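# Loop a rubber band around two bench dogs

## Task

Stretch the rubber band so it wraps once around each of the two bench dogs, sitting against their sides above the board rather than on their tops. At the end the board lies flat and motionless on the table, the gripper holds nothing and touches no part of the band, and the arm has released and backed away.

## Robot and tools

Robot: one arm with six joints (waist, shoulder, elbow, wrist pitch, wrist yaw, wrist roll) and a two-finger parallel gripper. The only camera is cam_wrist (896x504), mounted on the hand. Its calibration (K, distortion D, T_world_to_cam) is given in OpenCV form and is only approximate, by a few mm and under a degree.

Frame: the scene frame has its origin on the table top below the arm's base. +z is up, and +y is to the left when looking along +x. Positions are in metres. Orientations are quaternions written w first (qw, qx, qy, qz). In the gripper's own frame the fingers point along +x and close along y. end_effector_position is the point between the finger pads, 3 to 4 cm behind the tips.

A command row is 8 numbers in this order: x, y, z, qw, qx, qy, qz, opening. x, y, z and the quaternion are an absolute target pose for the gripper in the scene frame, not an offset. Opening runs from -1 to 1. +1 is fully open (0.088 m). Empty fingers touch at about -0.80, and anything lower closes no further. Closing from fully open takes at least about 0.5 s. To hold something, command roughly 0.07 below the grip_measured reading. A smaller gap grips more gently.

execute_actions(actions): a list of actions run one after another. Each action is a table of 1 to 15 rows. Each row lasts one control step of 1/30 s, and a short table repeats its last row until 15 steps have passed. An action is rejected if its target lies more than 0.6 m from the gripper's current position along any gripper axis. If the first action fails that check, or any action is malformed, nothing runs. An empty list only returns state and images. Send the wanted quaternion in every row, because the reported one may have drifted.

move(target, speed, blocking): a straight-line path from the current pose to one absolute 8-number row in the scene frame. speed is in m/s, from 0.002 to 0.5 with a default of 0.25, and turning is capped at twice that in rad/s. The path lasts 0.5 to 10 s and is cut off after 10 s. The opening is applied at the start. The path ignores obstacles, and the arm may lag, wander or overshoot the speed, especially when stretched out. With blocking=false the result comes back after 0.5 s while the arm keeps going. Further moves and execute_actions are then refused until a wait or stop result shows the move has ended. The result adds a move: line giving the end status (done, off_target, moving, held, fault), which limits acted (paced means the pose was clipped; held means a check blocked some steps, after which the arm may surge), and the distance from target.

wait(seconds): 0 to 10. The arm keeps its last command, a running move continues, and the wait returns early if the move ends. stop(): brakes a running move. It needs room to stop, and the fingers keep moving. zoom_image(camera, region): region is [x0, y0, x1, y1] in cam_wrist pixels, origin at the top left, at most 504x504. It returns a sharper crop of the latest image. finished_scene(scene): pass the current scene's number. It ends the scene for good and reports success, so only call it once the band is on and the gripper has let go and moved away.

Control behaviour: each step, the commanded pose is clamped to within 70 mm and 16 degrees of the measured pose. Damped inverse kinematics then tracks it, favouring position over orientation. After an action the arm goes only as far as the last clamped pose, so a distant goal needs more actions. Friction can leave the hand short or slightly tilted, and tiny moves may not happen at all. Check the reported pose after each move and correct any tilt. The Hand target line shows what the controller is currently tracking. While you write a reply the robot keeps holding its last command.

Result lines: the state gives gripper position, quaternion and linear and angular velocity in the scene frame. The printed position can be off, more so at long reach. Joint positions and Joint velocities list the six joints (rad, rad/s) and then the pad gap (m, m/s). Joint ranges: waist -3.054 to 3.054, shoulder 0.000 to 3.142, elbow 0.000 to 2.356, wrist pitch -1.571 to 1.571, wrist yaw -1.571 to 1.571, wrist roll -3.142 to 3.142. grip_measured is on the opening scale. It carries a fixed error of up to about 1 mm and reads up to about 3 mm (0.061) narrow when squeezing something hard. Thin items under about 3 mm get proportionally less force. grip_effort_n is the motor effort in newtons: negative closes and positive opens. It saturates near 83 N, keeps a leftover value from friction when idle, and shows n/a at the start. Pad force tops out at about 34 to 49 N per pad. pose unreachable means the clearance check altered or blocked the command, and the mount under the base counts as part of the arm. MOTOR HOT appears from 50 °C. At 95 °C an OVER-TEMPERATURE FAULT holds the arm, and if it does not cool within 30 to 60 s the power cuts and the arm goes limp. Holding loads for a long time, including while you think, heats the motors.

Avoid: contact torque reaching a joint's limit (waist 17.6, shoulder 21.8, elbow 21.7, wrist pitch 5.74, wrist yaw 5.72, wrist roll 5.36 N m, counting held weight). That freezes the arm for 10 s and drops the rest of the call. Contact strikes harder at higher speed, and aiming past a surface presses harder. Do not drop things, slam or shove hard, or push anything off the table, which fails the task. Expect occasional external tugs on a held part or pushes on loose items. Keep the board flat. Prefer smooth, short, economical motions.

Each tool is called after "Call:" as name(argument=value, ...), one argument or row to a line, values as JSON.

## Session

I'll start by checking the current state.

Call:
execute_actions(
  actions=[],
)

Scene clock: 0.00 s.
end_effector_position=(+0.4937, -0.1944, +0.2677) grip_measured=+0.523 grip_effort_n=n/a end_effector_quat_wxyz=(+0.337, +0.865, +0.217, -0.302) end_effector_velocity=(+0.001, +0.002, +0.000) end_effector_angular_velocity=(+0.007, -0.014, +0.013)
Joint positions: [ 0.033  1.568  1.319 -0.238  0.075  1.726  0.065]
Joint velocities: [-0.002  0.002 -0.002  0.007 -0.022 -0.007 -0.   ]
Motor temperatures (°C, as the motors report them): [23 22 21 22 21 22]
Heat: hottest waist 23 °C (+0.0 °C/min).
Hand target: +0.494, -0.194, +0.268; +0.337, +0.865, +0.217, -0.302

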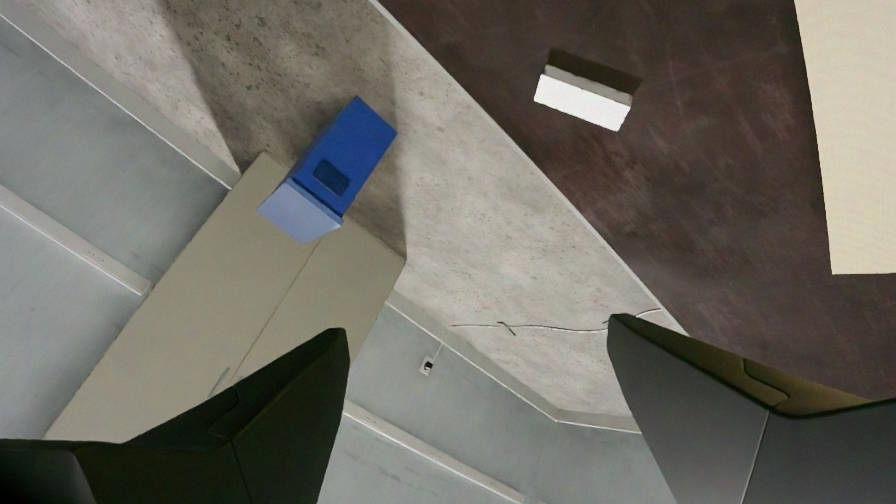

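Call:
move(
  target=[0.36, -0.06, 0.33, 0.5, 0.5, 0.5, -0.5, 1.0],
  speed=0.4,
)

Scene clock: 5.83 s.
end_effector_position=(+0.3579, -0.0610, +0.3283) grip_measured=+1.000 grip_effort_n=11.9 end_effector_quat_wxyz=(+0.501, +0.501, +0.500, -0.498) end_effector_velocity=(-0.005, -0.002, -0.000) end_effector_angular_velocity=(-0.002, +0.020, +0.005)
Joint positions: [ 0.64   1.777  1.626 -1.506  0.688  2.043  0.088]
Joint velocities: [-0.002 -0.002 -0.002 -0.022 -0.007  0.007  0.   ]
Motor temperatures (°C, as the motors report them): [24 24 22 22 21 22]
Heat: hottest waist 24 °C (+10.3 °C/min).
Hand target: +0.360, -0.059, +0.329; +0.502, +0.501, +0.499, -0.498
Off the commanded pose: 0.003 m, 0 deg.
move: done
camera_calibration (this result's frames):
cam_wrist: T_world_to_cam=[[-0.999124, 0.0362904, 0.020816, 0.363385], [0.0410541, 0.946241, 0.320847, -0.028894], [-0.00805327, 0.321421, -0.946902, 0.410794], [0, 0, 0, 1]] pos_world=[0.367561, -0.117884, 0.390688]

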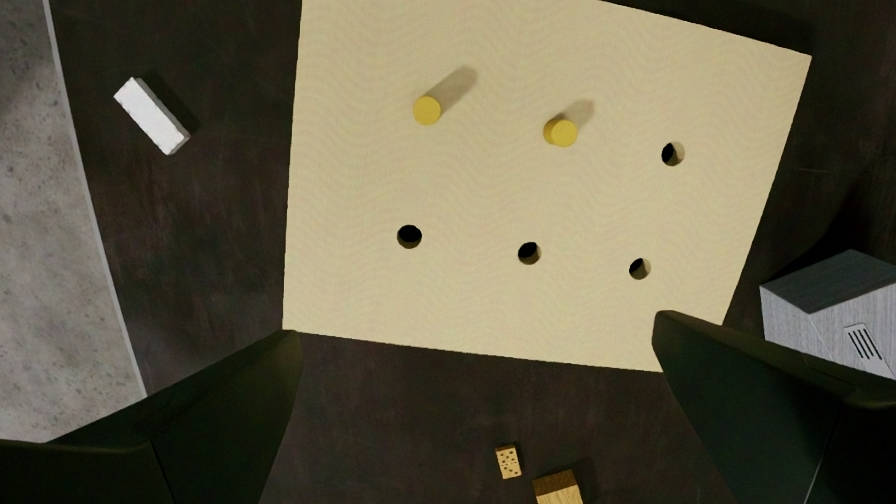

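Call:
zoom_image(
  camera="cam_wrist",
  region=[380, 50, 700, 230],
)

Call:
zoom_image(
  camera="cam_wrist",
  region=[260, 320, 760, 504],
)

Region (380, 50, 700, 230) of cam_wrist's 896x504 image, scaled by 1.575, with more detail than that image has; it fills the top 284 rows of this view, and the rest is white.

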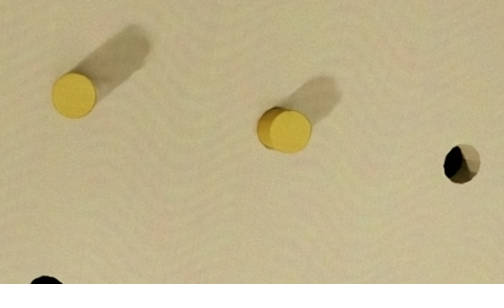

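Region (260, 320, 760, 504) of cam_wrist's 896x504 image, scaled by 1.008, with more detail than that image has; it fills the top 185 rows of this view, and the rest is white.

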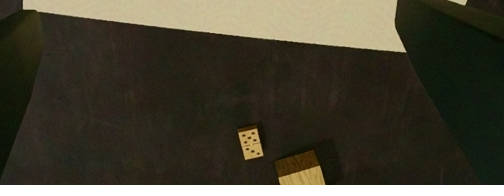

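Call:
move(
  target=[0.30, -0.24, 0.33, 0.5, 0.5, 0.5, -0.5, 1.0],
  speed=0.4,
)

Scene clock: 8.60 s.
end_effector_position=(+0.2992, -0.2385, +0.3272) grip_measured=+1.000 grip_effort_n=11.4 end_effector_quat_wxyz=(+0.500, +0.493, +0.504, -0.503) end_effector_velocity=(-0.003, +0.001, -0.002) end_effector_angular_velocity=(+0.021, +0.011, +0.031)
Joint positions: [ 0.164  1.409  1.628 -1.52   0.648  1.447  0.088]
Joint velocities: [-0.012 -0.002 -0.002 -0.007 -0.022 -0.037  0.   ]
Motor temperatures (°C, as the motors report them): [25 24 22 22 21 22]
Heat: hottest waist 25 °C (+14.0 °C/min).
Hand target: +0.300, -0.241, +0.330; +0.501, +0.498, +0.500, -0.502
Off the commanded pose: 0.003 m, 1 deg.
move: done
camera_calibration (this result's frames):
cam_wrist: T_world_to_cam=[[-0.998738, 0.031957, 0.0387392, 0.304187], [0.0424721, 0.949127, 0.312017, 0.144967], [-0.0267973, 0.313269, -0.949286, 0.470836], [0, 0, 0, 1]] pos_world=[0.310264, -0.294811, 0.389942]

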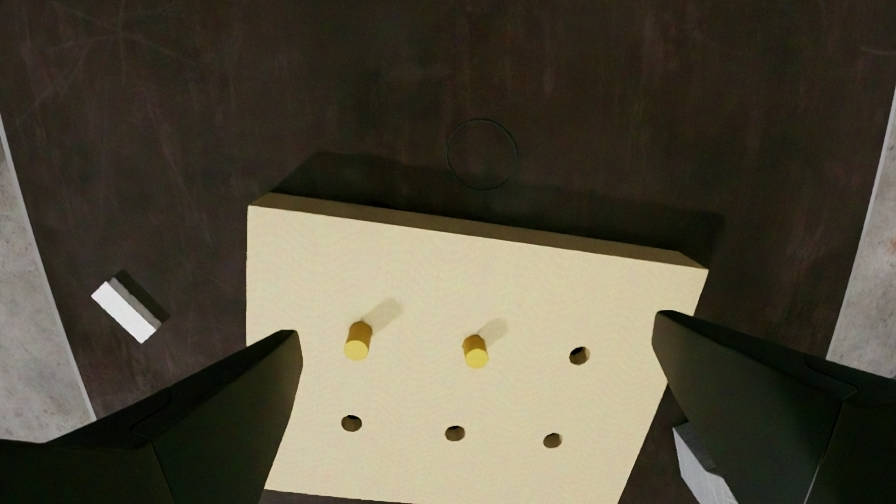

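Call:
zoom_image(
  camera="cam_wrist",
  region=[420, 100, 560, 240],
)

Call:
zoom_image(
  camera="cam_wrist",
  region=[320, 280, 600, 460],
)

Region (420, 100, 560, 240) of cam_wrist's 896x504 image, scaled by 3.600, with more detail than that image has.

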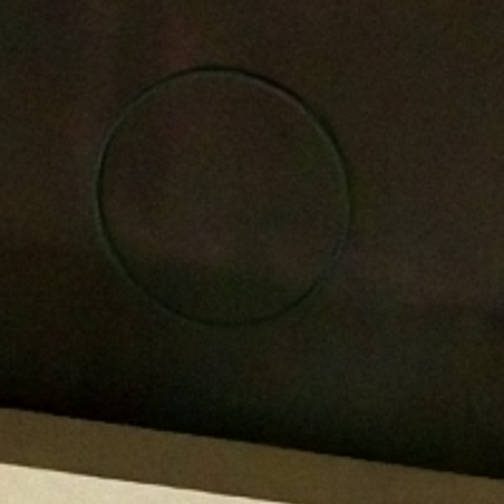

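Region (320, 280, 600, 460) of cam_wrist's 896x504 image, scaled by 1.800, with more detail than that image has; it fills the top 324 rows of this view, and the rest is white.

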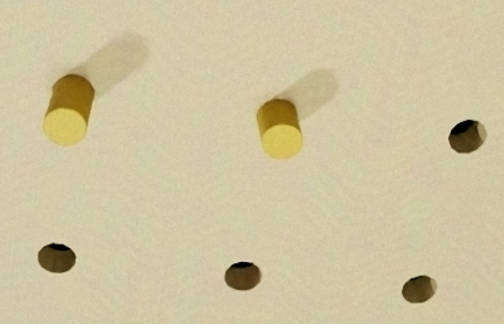

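Call:
move(
  target=[0.238, -0.247, 0.10, 0.4507, 0.5448, 0.4507, -0.5448, -0.1],
  speed=0.35,
)

Scene clock: 17.03 s.
end_effector_position=(+0.2418, -0.2512, +0.1037) grip_measured=-0.097 grip_effort_n=-16.5 end_effector_quat_wxyz=(+0.454, +0.545, +0.444, -0.547) end_effector_velocity=(+0.001, -0.000, +0.000) end_effector_angular_velocity=(+0.000, -0.008, +0.003)
Joint positions: [-0.446  1.419  0.873 -0.408  0.374  1.004  0.034]
Joint velocities: [-0.002 -0.002 -0.002  0.007 -0.007 -0.007 -0.   ]
Motor temperatures (°C, as the motors report them): [25 25 23 22 21 22]
Heat: hottest waist 25 °C (+7.0 °C/min).
Hand target: +0.239, -0.248, +0.100; +0.451, +0.543, +0.452, -0.546
Off the commanded pose: 0.007 m, 1 deg.
move: done
camera_calibration (this result's frames):
cam_wrist: T_world_to_cam=[[-0.972846, 0.230881, 0.0162424, 0.301981], [0.224621, 0.924885, 0.306812, 0.179548], [0.0558147, 0.30213, -0.951631, 0.238585], [0, 0, 0, 1]] pos_world=[0.240134, -0.307866, 0.167053]

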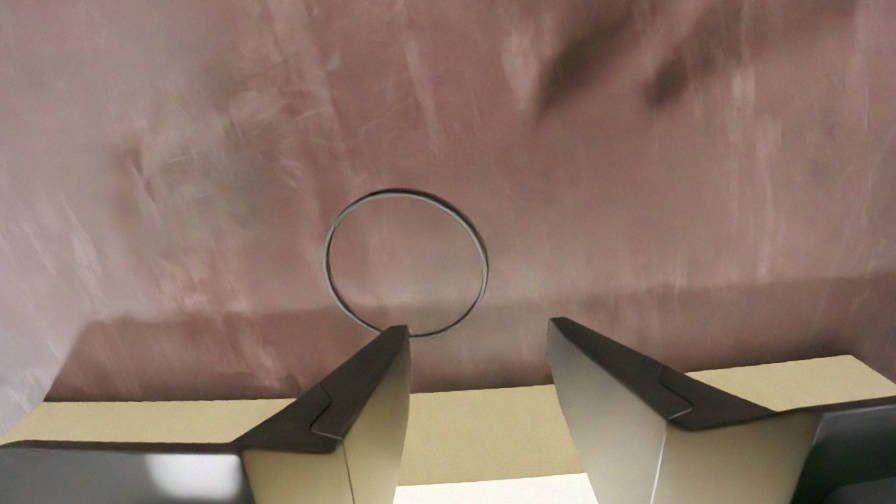

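Call:
zoom_image(
  camera="cam_wrist",
  region=[300, 170, 600, 400],
)

Region (300, 170, 600, 400) of cam_wrist's 896x504 image, scaled by 1.680, with more detail than that image has; it fills the top 386 rows of this view, and the rest is white.

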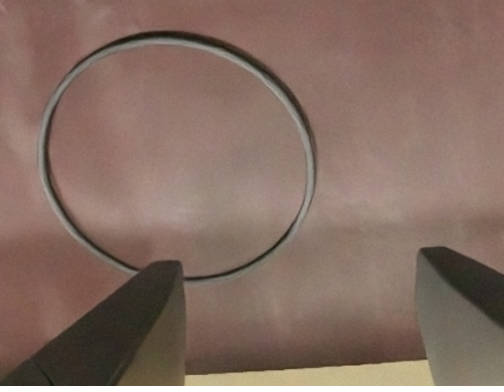

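Call:
move(
  target=[0.236, -0.244, 0.046, 0.4507, 0.5448, 0.4507, -0.5448, -0.35],
  speed=0.15,
)

Scene clock: 19.70 s.
end_effector_position=(+0.2385, -0.2471, +0.0495) grip_measured=-0.347 grip_effort_n=-16.5 end_effector_quat_wxyz=(+0.454, +0.546, +0.445, -0.546) end_effector_velocity=(-0.001, +0.005, -0.002) end_effector_angular_velocity=(+0.017, +0.004, +0.029)
Joint positions: [-0.514  1.591  0.836 -0.18   0.33   0.946  0.022]
Joint velocities: [ 0.002  0.007 -0.002 -0.007 -0.007 -0.022 -0.   ]
Motor temperatures (°C, as the motors report them): [25 25 23 22 21 22]
Heat: hottest waist 25 °C (+6.1 °C/min).
Hand target: +0.236, -0.244, +0.046; +0.451, +0.545, +0.451, -0.545
Off the commanded pose: 0.005 m, 1 deg.
move: done
camera_calibration (this result's frames):
cam_wrist: T_world_to_cam=[[-0.972769, 0.231258, 0.0155066, 0.298838], [0.224535, 0.923666, 0.310523, 0.19265], [0.0574879, 0.305549, -0.950439, 0.186261], [0, 0, 0, 1]] pos_world=[0.236736, -0.303965, 0.112573]

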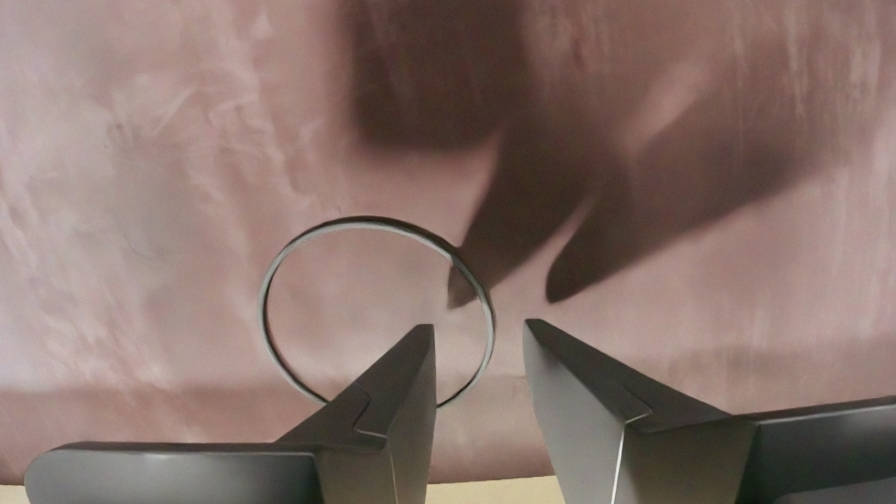

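Call:
move(
  target=[0.233, -0.243, 0.037, 0.4507, 0.5448, 0.4507, -0.5448, -0.45],
  speed=0.03,
)

Scene clock: 21.27 s.
end_effector_position=(+0.2360, -0.2468, +0.0406) grip_measured=-0.447 grip_effort_n=-16.5 end_effector_quat_wxyz=(+0.454, +0.546, +0.444, -0.546) end_effector_velocity=(-0.002, -0.000, -0.001) end_effector_angular_velocity=(+0.002, -0.002, +0.001)
Joint positions: [-0.53   1.618  0.826 -0.138  0.321  0.933  0.017]
Joint velocities: [-0.007 -0.002 -0.007  0.007 -0.007 -0.007 -0.   ]
Motor temperatures (°C, as the motors report them): [25 25 23 22 21 22]
Heat: hottest waist 25 °C (+5.6 °C/min).
Hand target: +0.233, -0.243, +0.037; +0.451, +0.545, +0.451, -0.545
Off the commanded pose: 0.006 m, 1 deg.
move: done
camera_calibration (this result's frames):
cam_wrist: T_world_to_cam=[[-0.97265, 0.231878, 0.0136163, 0.296612], [0.224606, 0.923966, 0.309578, 0.195843], [0.0592032, 0.304169, -0.950777, 0.177188], [0, 0, 0, 1]] pos_world=[0.234022, -0.303625, 0.103799]

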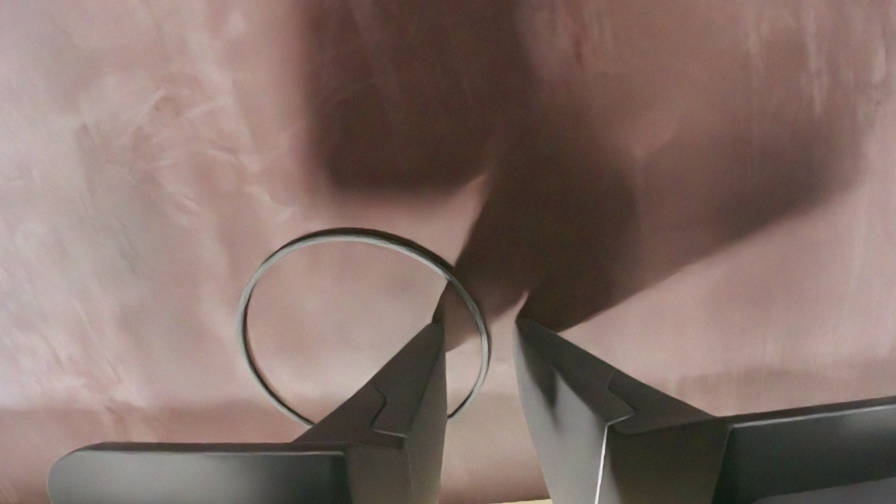

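Call:
zoom_image(
  camera="cam_wrist",
  region=[400, 270, 580, 430],
)

Region (400, 270, 580, 430) of cam_wrist's 896x504 image, scaled by 2.800, with more detail than that image has.

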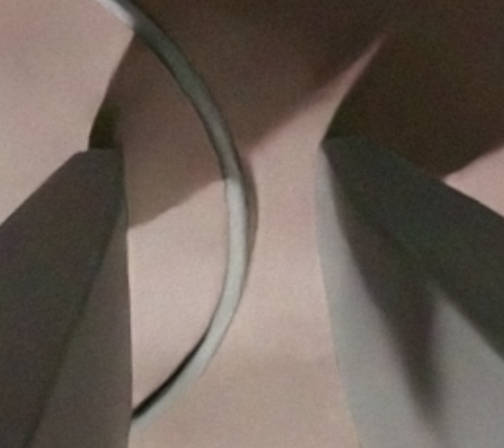

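Call:
move(
  target=[0.233, -0.243, 0.032, 0.4507, 0.5448, 0.4507, -0.5448, -0.5],
  speed=0.02,
)

Scene clock: 22.60 s.
end_effector_position=(+0.2367, -0.2473, +0.0390) grip_measured=-0.497 grip_effort_n=-17.0 end_effector_quat_wxyz=(+0.456, +0.546, +0.443, -0.546) end_effector_velocity=(-0.003, +0.003, -0.000) end_effector_angular_velocity=(+0.013, +0.004, +0.009)
Joint positions: [-0.531  1.624  0.826 -0.127  0.32   0.929  0.015]
Joint velocities: [-0.002 -0.002 -0.007 -0.007 -0.007 -0.007 -0.   ]
Motor temperatures (°C, as the motors report them): [25 25 23 22 21 22]
Heat: hottest waist 25 °C (+5.3 °C/min).
Hand target: +0.233, -0.243, +0.032; +0.451, +0.545, +0.451, -0.545
Off the commanded pose: 0.009 m, 1 deg.
move: off_target
camera_calibration (this result's frames):
cam_wrist: T_world_to_cam=[[-0.973098, 0.230184, 0.00973054, 0.297304], [0.221949, 0.925284, 0.307551, 0.197615], [0.06179, 0.301437, -0.951482, 0.174497], [0, 0, 0, 1]] pos_world=[0.234664, -0.303885, 0.102362]

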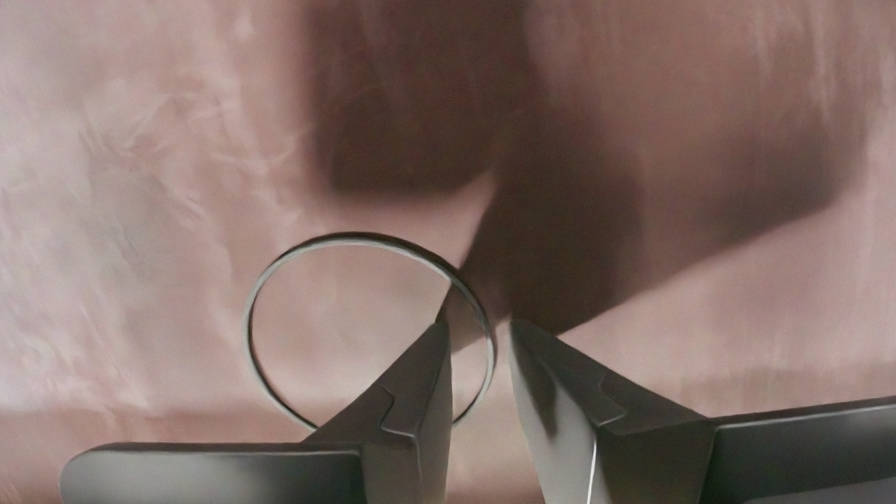

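Call:
execute_actions(
  actions=[
    [[0.233,-0.243,0.033,0.4507,0.5448,0.4507,-0.5448,-0.55],[0.233,-0.243,0.033,0.4507,0.5448,0.4507,-0.5448,-0.58],[0.233,-0.243,0.033,0.4507,0.5448,0.4507,-0.5448,-0.61],[0.233,-0.243,0.033,0.4507,0.5448,0.4507,-0.5448,-0.64],[0.233,-0.243,0.033,0.4507,0.5448,0.4507,-0.5448,-0.67],[0.233,-0.243,0.033,0.4507,0.5448,0.4507,-0.5448,-0.70],[0.233,-0.243,0.033,0.4507,0.5448,0.4507,-0.5448,-0.72],[0.233,-0.243,0.033,0.4507,0.5448,0.4507,-0.5448,-0.74],[0.233,-0.243,0.033,0.4507,0.5448,0.4507,-0.5448,-0.76],[0.233,-0.243,0.033,0.4507,0.5448,0.4507,-0.5448,-0.78],[0.233,-0.243,0.033,0.4507,0.5448,0.4507,-0.5448,-0.80],[0.233,-0.243,0.033,0.4507,0.5448,0.4507,-0.5448,-0.85],[0.233,-0.243,0.033,0.4507,0.5448,0.4507,-0.5448,-0.9],[0.233,-0.243,0.033,0.4507,0.5448,0.4507,-0.5448,-1.0]],
  ],
)

Scene clock: 24.00 s.
end_effector_position=(+0.2375, -0.2474, +0.0390) grip_measured=-0.787 grip_effort_n=-83.5 end_effector_quat_wxyz=(+0.457, +0.548, +0.442, -0.545) end_effector_velocity=(-0.000, +0.006, +0.001) end_effector_angular_velocity=(+0.030, -0.004, +0.017)
Joint positions: [-0.531  1.624  0.826 -0.124  0.316  0.929  0.   ]
Joint velocities: [ 0.002 -0.002 -0.002 -0.022 -0.022 -0.007  0.   ]
Motor temperatures (°C, as the motors report them): [25 25 23 22 21 22]
Heat: hottest waist 25 °C (+5.0 °C/min).
Hand target: +0.233, -0.243, +0.033; +0.451, +0.545, +0.451, -0.545
Off the commanded pose: 0.009 m, 1 deg.
camera_calibration (this result's frames):
cam_wrist: T_world_to_cam=[[-0.972928, 0.231047, 0.0053865, 0.298469], [0.221383, 0.925036, 0.308703, 0.197579], [0.0663423, 0.301538, -0.951143, 0.17343], [0, 0, 0, 1]] pos_world=[0.235142, -0.304024, 0.102356]

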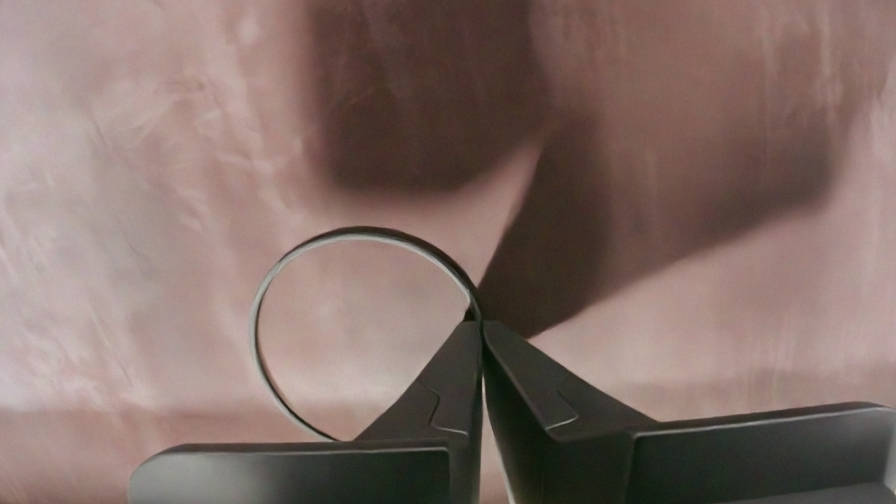

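Call:
move(
  target=[0.24, -0.24, 0.15, 0.4507, 0.5448, 0.4507, -0.5448, -1.0],
  speed=0.2,
)

Scene clock: 25.57 s.
end_effector_position=(+0.2366, -0.2365, +0.1458) grip_measured=-0.787 grip_effort_n=-83.5 end_effector_quat_wxyz=(+0.447, +0.542, +0.459, -0.544) end_effector_velocity=(-0.006, +0.007, +0.001) end_effector_angular_velocity=(+0.033, +0.027, +0.043)
Joint positions: [-0.355  1.294  0.889 -0.613  0.417  1.086  0.   ]
Joint velocities: [ 0.002 -0.002  0.002 -0.051 -0.007 -0.022 -0.   ]
Motor temperatures (°C, as the motors report them): [25 26 23 22 21 22]
Heat: hottest shoulder 26 °C (+7.0 °C/min).
Hand target: +0.239, -0.240, +0.150; +0.451, +0.545, +0.450, -0.544
Off the commanded pose: 0.006 m, 1 deg.
move: done
camera_calibration (this result's frames):
cam_wrist: T_world_to_cam=[[-0.975212, 0.217704, 0.0395684, 0.286875], [0.21857, 0.919933, 0.325499, 0.151728], [0.0344622, 0.32608, -0.944714, 0.284146], [0, 0, 0, 1]] pos_world=[0.236809, -0.294687, 0.207698]

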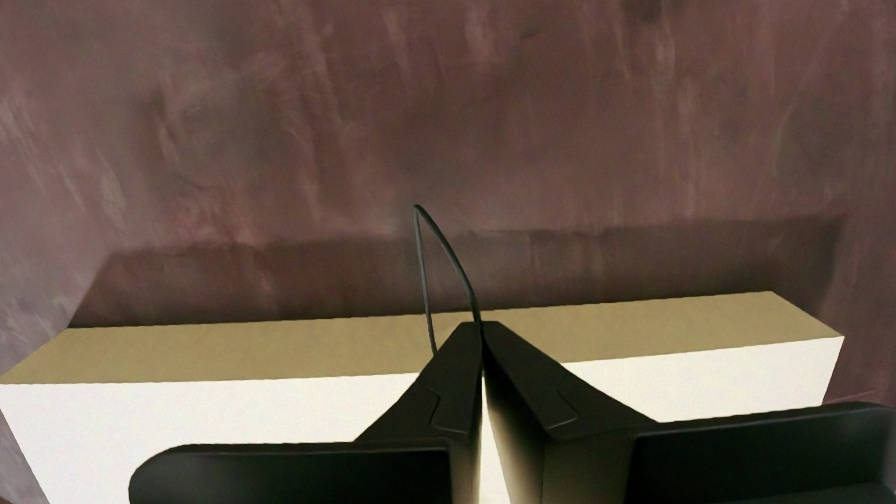

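Call:
move(
  target=[0.408, -0.118, 0.19, 0.4507, 0.5448, 0.4507, -0.5448, -1.0],
  speed=0.25,
)

Scene clock: 27.60 s.
end_effector_position=(+0.4060, -0.1178, +0.1924) grip_measured=-0.787 grip_effort_n=-83.5 end_effector_quat_wxyz=(+0.451, +0.548, +0.450, -0.542) end_effector_velocity=(-0.002, +0.000, -0.000) end_effector_angular_velocity=(-0.006, +0.016, +0.023)
Joint positions: [ 0.232  1.851  1.472 -0.945  0.653  1.711  0.   ]
Joint velocities: [ 0.002  0.007  0.007 -0.022  0.007 -0.007 -0.   ]
Motor temperatures (°C, as the motors report them): [25 26 23 22 21 22]
Heat: hottest shoulder 26 °C (+6.5 °C/min).
Hand target: +0.408, -0.117, +0.191; +0.450, +0.547, +0.450, -0.543
Off the commanded pose: 0.003 m, 1 deg.
move: done
camera_calibration (this result's frames):
cam_wrist: T_world_to_cam=[[-0.973946, 0.226014, 0.0186068, 0.42884], [0.219699, 0.920023, 0.324483, -0.00990264], [0.0562189, 0.320117, -0.945708, 0.274281], [0, 0, 0, 1]] pos_world=[0.404423, -0.175615, 0.254624]

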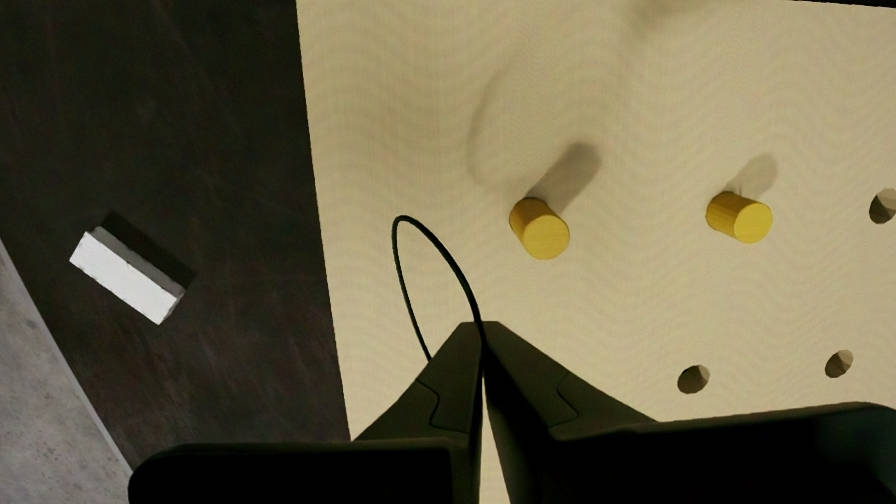

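Call:
move(
  target=[0.404, -0.117, 0.132, 0.4507, 0.5448, 0.4507, -0.5448, -1.0],
  speed=0.15,
)

Scene clock: 29.33 s.
end_effector_position=(+0.4066, -0.1208, +0.1361) grip_measured=-0.787 grip_effort_n=-83.5 end_effector_quat_wxyz=(+0.451, +0.549, +0.444, -0.546) end_effector_velocity=(+0.001, +0.002, -0.000) end_effector_angular_velocity=(+0.020, -0.008, +0.001)
Joint positions: [ 0.136  1.915  1.38  -0.716  0.635  1.605  0.   ]
Joint velocities: [-0.002 -0.002 -0.002  0.007 -0.022 -0.007  0.   ]
Motor temperatures (°C, as the motors report them): [25 26 23 22 21 22]
Heat: hottest shoulder 26 °C (+6.1 °C/min).
Hand target: +0.404, -0.117, +0.132; +0.451, +0.544, +0.451, -0.545
Off the commanded pose: 0.006 m, 1 deg.
move: done
camera_calibration (this result's frames):
cam_wrist: T_world_to_cam=[[-0.971242, 0.237663, 0.0143487, 0.432135], [0.229921, 0.920534, 0.315838, 0.00811864], [0.0618545, 0.310054, -0.948705, 0.218856], [0, 0, 0, 1]] pos_world=[0.404304, -0.178033, 0.198865]

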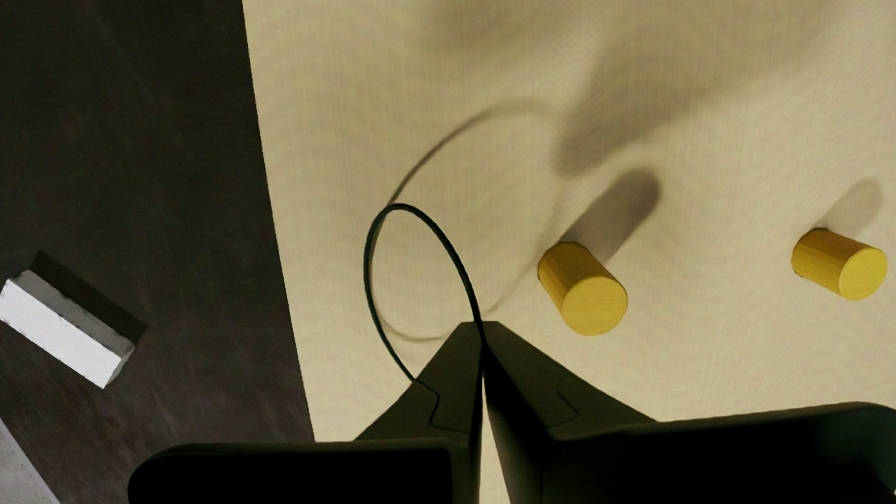

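Call:
move(
  target=[0.325, -0.100, 0.116, 0.4507, 0.5448, 0.4507, -0.5448, -1.0],
  speed=0.12,
)

Scene clock: 31.17 s.
end_effector_position=(+0.3261, -0.0984, +0.1135) grip_measured=-0.787 grip_effort_n=-83.5 end_effector_quat_wxyz=(+0.450, +0.542, +0.453, -0.546) end_effector_velocity=(+0.001, -0.007, +0.007) end_effector_angular_velocity=(-0.011, -0.015, +0.007)
Joint positions: [ 0.117  1.746  0.958 -0.471  0.628  1.58   0.   ]
Joint velocities: [-0.002 -0.032 -0.002 -0.007  0.007 -0.022 -0.   ]
Motor temperatures (°C, as the motors report them): [25 26 23 22 21 22]
Heat: hottest shoulder 26 °C (+5.8 °C/min).
Hand target: +0.325, -0.100, +0.115; +0.451, +0.545, +0.451, -0.545
Off the commanded pose: 0.003 m, 0 deg.
move: done
camera_calibration (this result's frames):
cam_wrist: T_world_to_cam=[[-0.974379, 0.222654, 0.0318054, 0.346469], [0.221151, 0.922685, 0.315824, 0.0161469], [0.0409731, 0.314765, -0.948285, 0.202716], [0, 0, 0, 1]] pos_world=[0.325715, -0.155849, 0.176113]

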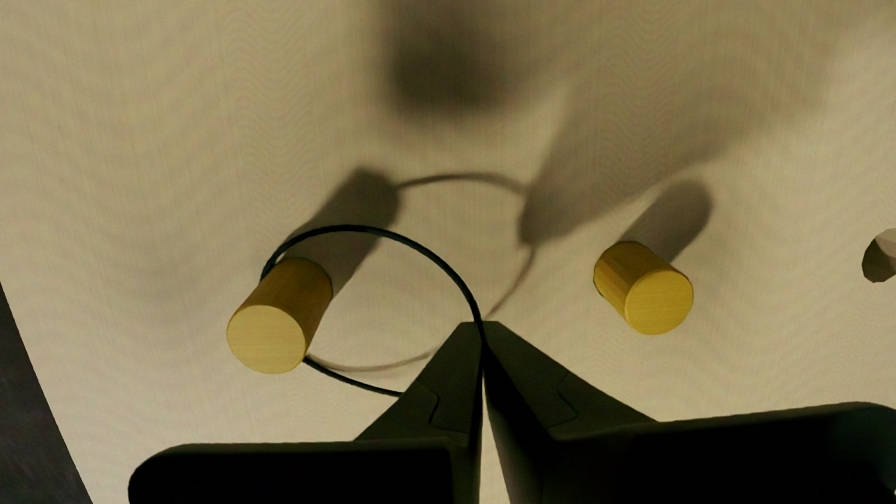

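Call:
move(
  target=[0.250, -0.099, 0.129, 0.4507, 0.5448, 0.4507, -0.5448, -1.0],
  speed=0.1,
)

Scene clock: 34.80 s.
end_effector_position=(+0.2567, -0.1000, +0.1298) grip_measured=-0.787 grip_effort_n=-83.5 end_effector_quat_wxyz=(+0.452, +0.550, +0.445, -0.543) end_effector_velocity=(-0.002, -0.001, +0.002) end_effector_angular_velocity=(+0.006, -0.002, +0.019)
Joint positions: [ 0.107  1.468  0.656 -0.414  0.623  1.565  0.   ]
Joint velocities: [-0.002 -0.017 -0.007 -0.007 -0.007 -0.022 -0.   ]
Motor temperatures (°C, as the motors report them): [26 27 23 22 21 22]
Heat: hottest shoulder 27 °C (+6.9 °C/min).
Hand target: +0.250, -0.099, +0.129; +0.451, +0.545, +0.451, -0.545
Off the commanded pose: 0.007 m, 1 deg.
move: done
camera_calibration (this result's frames):
cam_wrist: T_world_to_cam=[[-0.972225, 0.233792, 0.010915, 0.281945], [0.224977, 0.92068, 0.318956, 0.0262535], [0.0645201, 0.312553, -0.947707, 0.215146], [0, 0, 0, 1]] pos_world=[0.254326, -0.157332, 0.192444]

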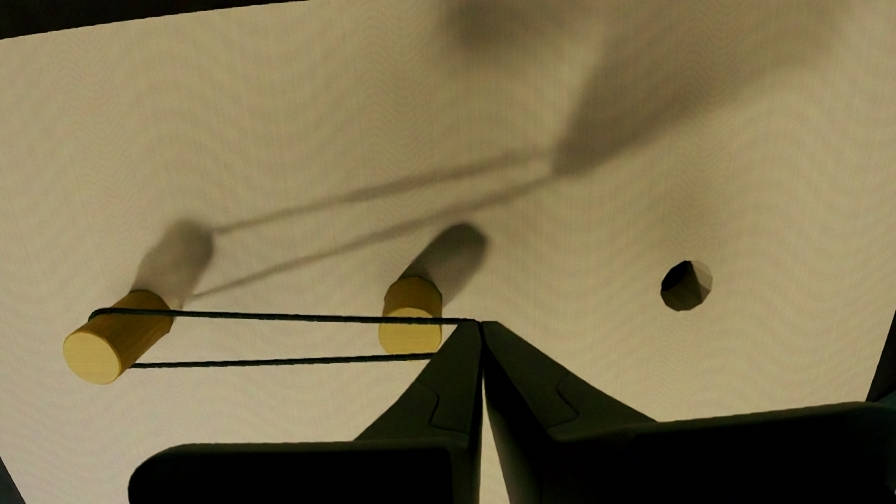

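Call:
move(
  target=[0.243, -0.098, 0.100, 0.4507, 0.5448, 0.4507, -0.5448, -1.0],
  speed=0.06,
)

Scene clock: 36.17 s.
end_effector_position=(+0.2532, -0.1017, +0.1054) grip_measured=-0.787 grip_effort_n=-83.5 end_effector_quat_wxyz=(+0.455, +0.556, +0.437, -0.541) end_effector_velocity=(-0.001, -0.000, -0.002) end_effector_angular_velocity=(+0.005, +0.000, +0.001)
Joint positions: [ 0.037  1.516  0.594 -0.236  0.596  1.481  0.   ]
Joint velocities: [-0.007  0.002 -0.002  0.007 -0.007 -0.007  0.   ]
Motor temperatures (°C, as the motors report them): [26 27 23 22 21 22]
Heat: hottest shoulder 27 °C (+6.6 °C/min).
Hand target: +0.243, -0.098, +0.100; +0.451, +0.545, +0.451, -0.545
Off the commanded pose: 0.012 m, 2 deg.
move: off_target
camera_calibration (this result's frames):
cam_wrist: T_world_to_cam=[[-0.969962, 0.243109, -0.00842694, 0.28165], [0.227757, 0.91979, 0.319552, 0.0355408], [0.0854367, 0.308034, -0.947531, 0.187023], [0, 0, 0, 1]] pos_world=[0.249117, -0.158771, 0.168226]

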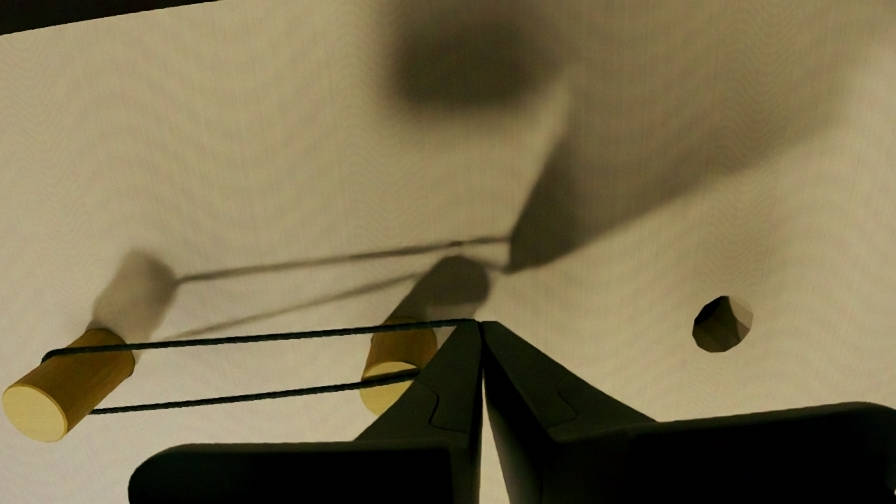

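Call:
move(
  target=[0.241, -0.086, 0.095, 0.4507, 0.5448, 0.4507, -0.5448, -1.0],
  speed=0.04,
)

Scene clock: 37.73 s.
end_effector_position=(+0.2522, -0.0920, +0.0999) grip_measured=-0.787 grip_effort_n=-83.5 end_effector_quat_wxyz=(+0.455, +0.557, +0.435, -0.541) end_effector_velocity=(+0.001, -0.000, -0.002) end_effector_angular_velocity=(+0.003, -0.007, -0.005)
Joint positions: [ 0.056  1.552  0.575 -0.189  0.604  1.502  0.   ]
Joint velocities: [-0.007  0.007 -0.002  0.022 -0.007 -0.007 -0.   ]
Motor temperatures (°C, as the motors report them): [26 27 23 22 21 22]
Heat: hottest shoulder 27 °C (+6.4 °C/min).
Hand target: +0.241, -0.086, +0.095; +0.451, +0.545, +0.450, -0.545
Off the commanded pose: 0.014 m, 2 deg.
move: off_target
camera_calibration (this result's frames):
cam_wrist: T_world_to_cam=[[-0.969616, 0.244373, -0.0112521, 0.278587], [0.228117, 0.919815, 0.319223, 0.0285243], [0.0883592, 0.306957, -0.947613, 0.178103], [0, 0, 0, 1]] pos_world=[0.247879, -0.148986, 0.162802]

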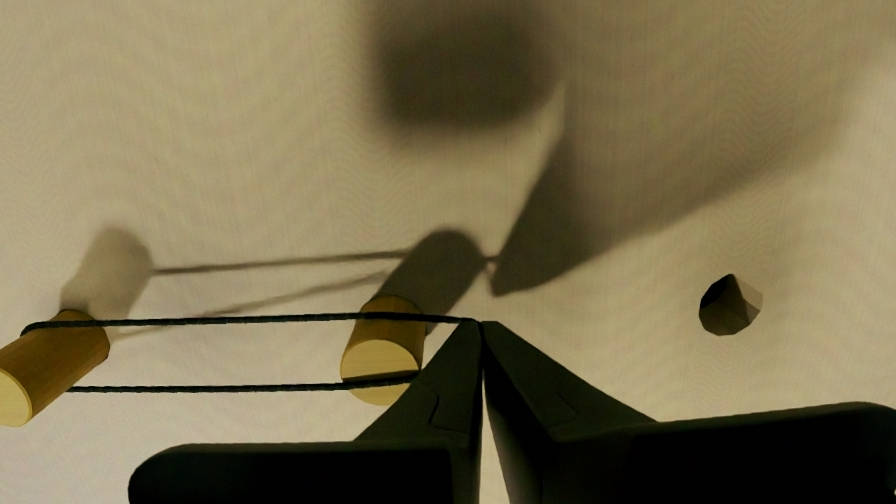

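Call:
move(
  target=[0.248, -0.060, 0.091, 0.4507, 0.5448, 0.4507, -0.5448, -1.0],
  speed=0.05,
)

Scene clock: 39.00 s.
end_effector_position=(+0.2545, -0.0668, +0.0936) grip_measured=-0.787 grip_effort_n=-83.5 end_effector_quat_wxyz=(+0.454, +0.552, +0.436, -0.547) end_effector_velocity=(-0.001, +0.001, -0.001) end_effector_angular_velocity=(+0.008, +0.006, -0.005)
Joint positions: [ 0.134  1.655  0.582 -0.161  0.643  1.601  0.   ]
Joint velocities: [-0.002  0.002  0.002 -0.007 -0.007  0.007  0.   ]
Motor temperatures (°C, as the motors report them): [26 27 23 22 21 22]
Heat: hottest shoulder 27 °C (+6.2 °C/min).
Hand target: +0.248, -0.060, +0.091; +0.451, +0.545, +0.451, -0.544
Off the commanded pose: 0.010 m, 2 deg.
move: off_target
camera_calibration (this result's frames):
cam_wrist: T_world_to_cam=[[-0.969343, 0.245707, 0.00127847, 0.273379], [0.234043, 0.921719, 0.309285, 0.00645873], [0.0748151, 0.300103, -0.950969, 0.167537], [0, 0, 0, 1]] pos_world=[0.250952, -0.123402, 0.156975]

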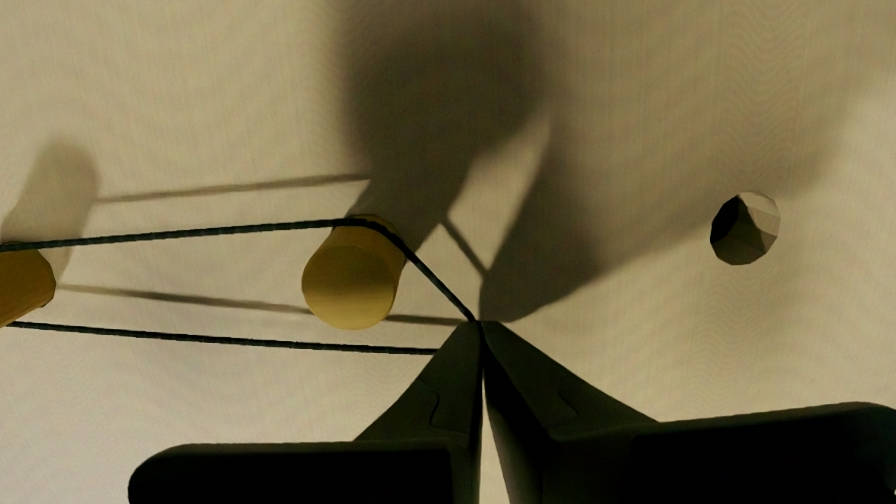

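Call:
move(
  target=[0.274, -0.056, 0.091, 0.4507, 0.5448, 0.4507, -0.5448, -1.0],
  speed=0.05,
)

Scene clock: 40.27 s.
end_effector_position=(+0.2741, -0.0635, +0.0917) grip_measured=-0.787 grip_effort_n=-83.5 end_effector_quat_wxyz=(+0.452, +0.545, +0.440, -0.552) end_effector_velocity=(-0.004, +0.004, -0.002) end_effector_angular_velocity=(+0.024, +0.020, +0.007)
Joint positions: [ 0.153  1.732  0.682 -0.219  0.655  1.632  0.   ]
Joint velocities: [-0.002  0.007  0.002 -0.022 -0.022  0.007 -0.   ]
Motor temperatures (°C, as the motors report them): [26 27 23 22 21 22]
Heat: hottest shoulder 27 °C (+6.0 °C/min).
Hand target: +0.274, -0.056, +0.091; +0.451, +0.545, +0.451, -0.545
Off the commanded pose: 0.007 m, 1 deg.
move: done
camera_calibration (this result's frames):
cam_wrist: T_world_to_cam=[[-0.970287, 0.24133, 0.0174297, 0.290127], [0.235228, 0.923974, 0.301563, -0.000119117], [0.0566717, 0.296703, -0.953287, 0.168151], [0, 0, 0, 1]] pos_world=[0.272005, -0.119797, 0.155275]

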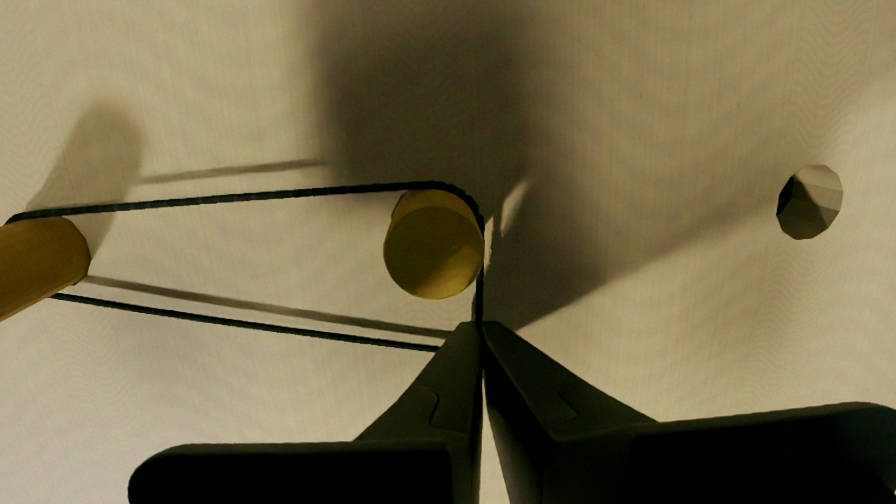

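Call:
execute_actions(
  actions=[
    [[0.274,-0.058,0.091,0.4507,0.5448,0.4507,-0.5448,-0.78],[0.274,-0.058,0.091,0.4507,0.5448,0.4507,-0.5448,-0.75],[0.274,-0.058,0.091,0.4507,0.5448,0.4507,-0.5448,-0.72],[0.274,-0.058,0.091,0.4507,0.5448,0.4507,-0.5448,-0.68],[0.274,-0.058,0.091,0.4507,0.5448,0.4507,-0.5448,-0.63],[0.274,-0.058,0.091,0.4507,0.5448,0.4507,-0.5448,-0.58],[0.274,-0.058,0.091,0.4507,0.5448,0.4507,-0.5448,-0.53],[0.274,-0.058,0.091,0.4507,0.5448,0.4507,-0.5448,-0.48],[0.274,-0.058,0.091,0.4507,0.5448,0.4507,-0.5448,-0.42],[0.274,-0.058,0.091,0.4507,0.5448,0.4507,-0.5448,-0.36],[0.274,-0.058,0.091,0.4507,0.5448,0.4507,-0.5448,-0.30],[0.274,-0.058,0.091,0.4507,0.5448,0.4507,-0.5448,-0.24],[0.274,-0.058,0.091,0.4507,0.5448,0.4507,-0.5448,-0.18],[0.274,-0.058,0.091,0.4507,0.5448,0.4507,-0.5448,-0.12],[0.274,-0.058,0.091,0.4507,0.5448,0.4507,-0.5448,-0.06]],
    [[0.274,-0.058,0.091,0.4507,0.5448,0.4507,-0.5448,0.0],[0.274,-0.058,0.091,0.4507,0.5448,0.4507,-0.5448,0.06],[0.274,-0.058,0.091,0.4507,0.5448,0.4507,-0.5448,0.12],[0.274,-0.058,0.091,0.4507,0.5448,0.4507,-0.5448,0.18],[0.274,-0.058,0.091,0.4507,0.5448,0.4507,-0.5448,0.24],[0.274,-0.058,0.091,0.4507,0.5448,0.4507,-0.5448,0.30],[0.274,-0.058,0.091,0.4507,0.5448,0.4507,-0.5448,0.36],[0.274,-0.058,0.091,0.4507,0.5448,0.4507,-0.5448,0.42],[0.274,-0.058,0.091,0.4507,0.5448,0.4507,-0.5448,0.48],[0.274,-0.058,0.091,0.4507,0.5448,0.4507,-0.5448,0.55]],
  ],
)

Scene clock: 42.17 s.
end_effector_position=(+0.2742, -0.0604, +0.0917) grip_measured=+0.526 grip_effort_n=11.9 end_effector_quat_wxyz=(+0.449, +0.547, +0.446, -0.547) end_effector_velocity=(+0.004, +0.001, +0.001) end_effector_angular_velocity=(+0.019, -0.015, -0.005)
Joint positions: [ 0.156  1.734  0.684 -0.223  0.641  1.632  0.065]
Joint velocities: [-0.002 -0.007  0.002  0.007 -0.022 -0.007  0.012]
Motor temperatures (°C, as the motors report them): [26 26 23 22 21 22]
Heat: hottest waist 26 °C (+4.3 °C/min).
Hand target: +0.274, -0.058, +0.091; +0.451, +0.545, +0.451, -0.545
Off the commanded pose: 0.002 m, 1 deg.
camera_calibration (this result's frames):
cam_wrist: T_world_to_cam=[[-0.971448, 0.236261, 0.0216738, 0.28904], [0.230895, 0.920455, 0.315357, -0.00327213], [0.0545566, 0.311357, -0.948726, 0.168307], [0, 0, 0, 1]] pos_world=[0.27236, -0.11768, 0.154444]

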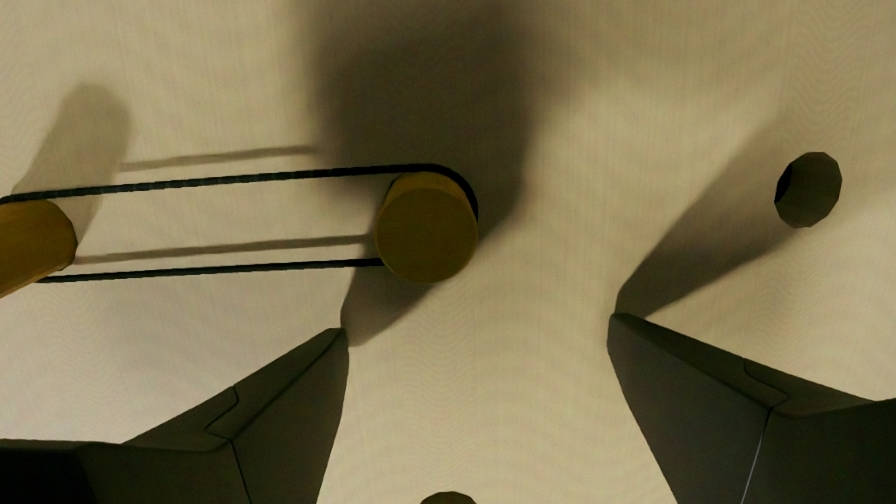

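The band slipped off the fingertip and now sits around both dogs. I'll lift clear and check.

Call:
move(
  target=[0.30, -0.07, 0.22, 0.4507, 0.5448, 0.4507, -0.5448, 0.55],
  speed=0.25,
)

Scene clock: 43.40 s.
end_effector_position=(+0.2961, -0.0696, +0.2177) grip_measured=+0.547 grip_effort_n=11.9 end_effector_quat_wxyz=(+0.450, +0.542, +0.455, -0.545) end_effector_velocity=(-0.002, -0.002, +0.002) end_effector_angular_velocity=(+0.006, +0.009, +0.010)
Joint positions: [ 0.427  1.547  1.003 -0.953  0.685  1.963  0.066]
Joint velocities: [-0.002 -0.007  0.007 -0.022 -0.007 -0.007 -0.   ]
Motor temperatures (°C, as the motors report them): [26 26 23 22 21 22]
Heat: hottest waist 26 °C (+4.1 °C/min).
Hand target: +0.299, -0.070, +0.221; +0.450, +0.546, +0.451, -0.544
Off the commanded pose: 0.005 m, 1 deg.
move: done
camera_calibration (this result's frames):
cam_wrist: T_world_to_cam=[[-0.974906, 0.22012, 0.0332522, 0.307144], [0.219097, 0.922264, 0.318474, -0.0366532], [0.0394352, 0.317768, -0.947348, 0.294128], [0, 0, 0, 1]] pos_world=[0.295869, -0.127269, 0.280102]

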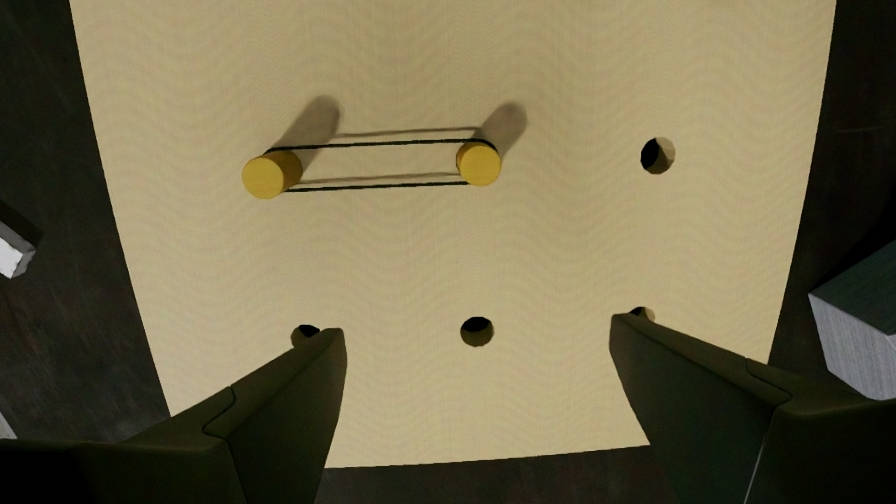

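The band is round both dogs on their sides and the gripper is clear.

Call:
finished_scene(
  scene=1,
)

The scene is finished: the task was done.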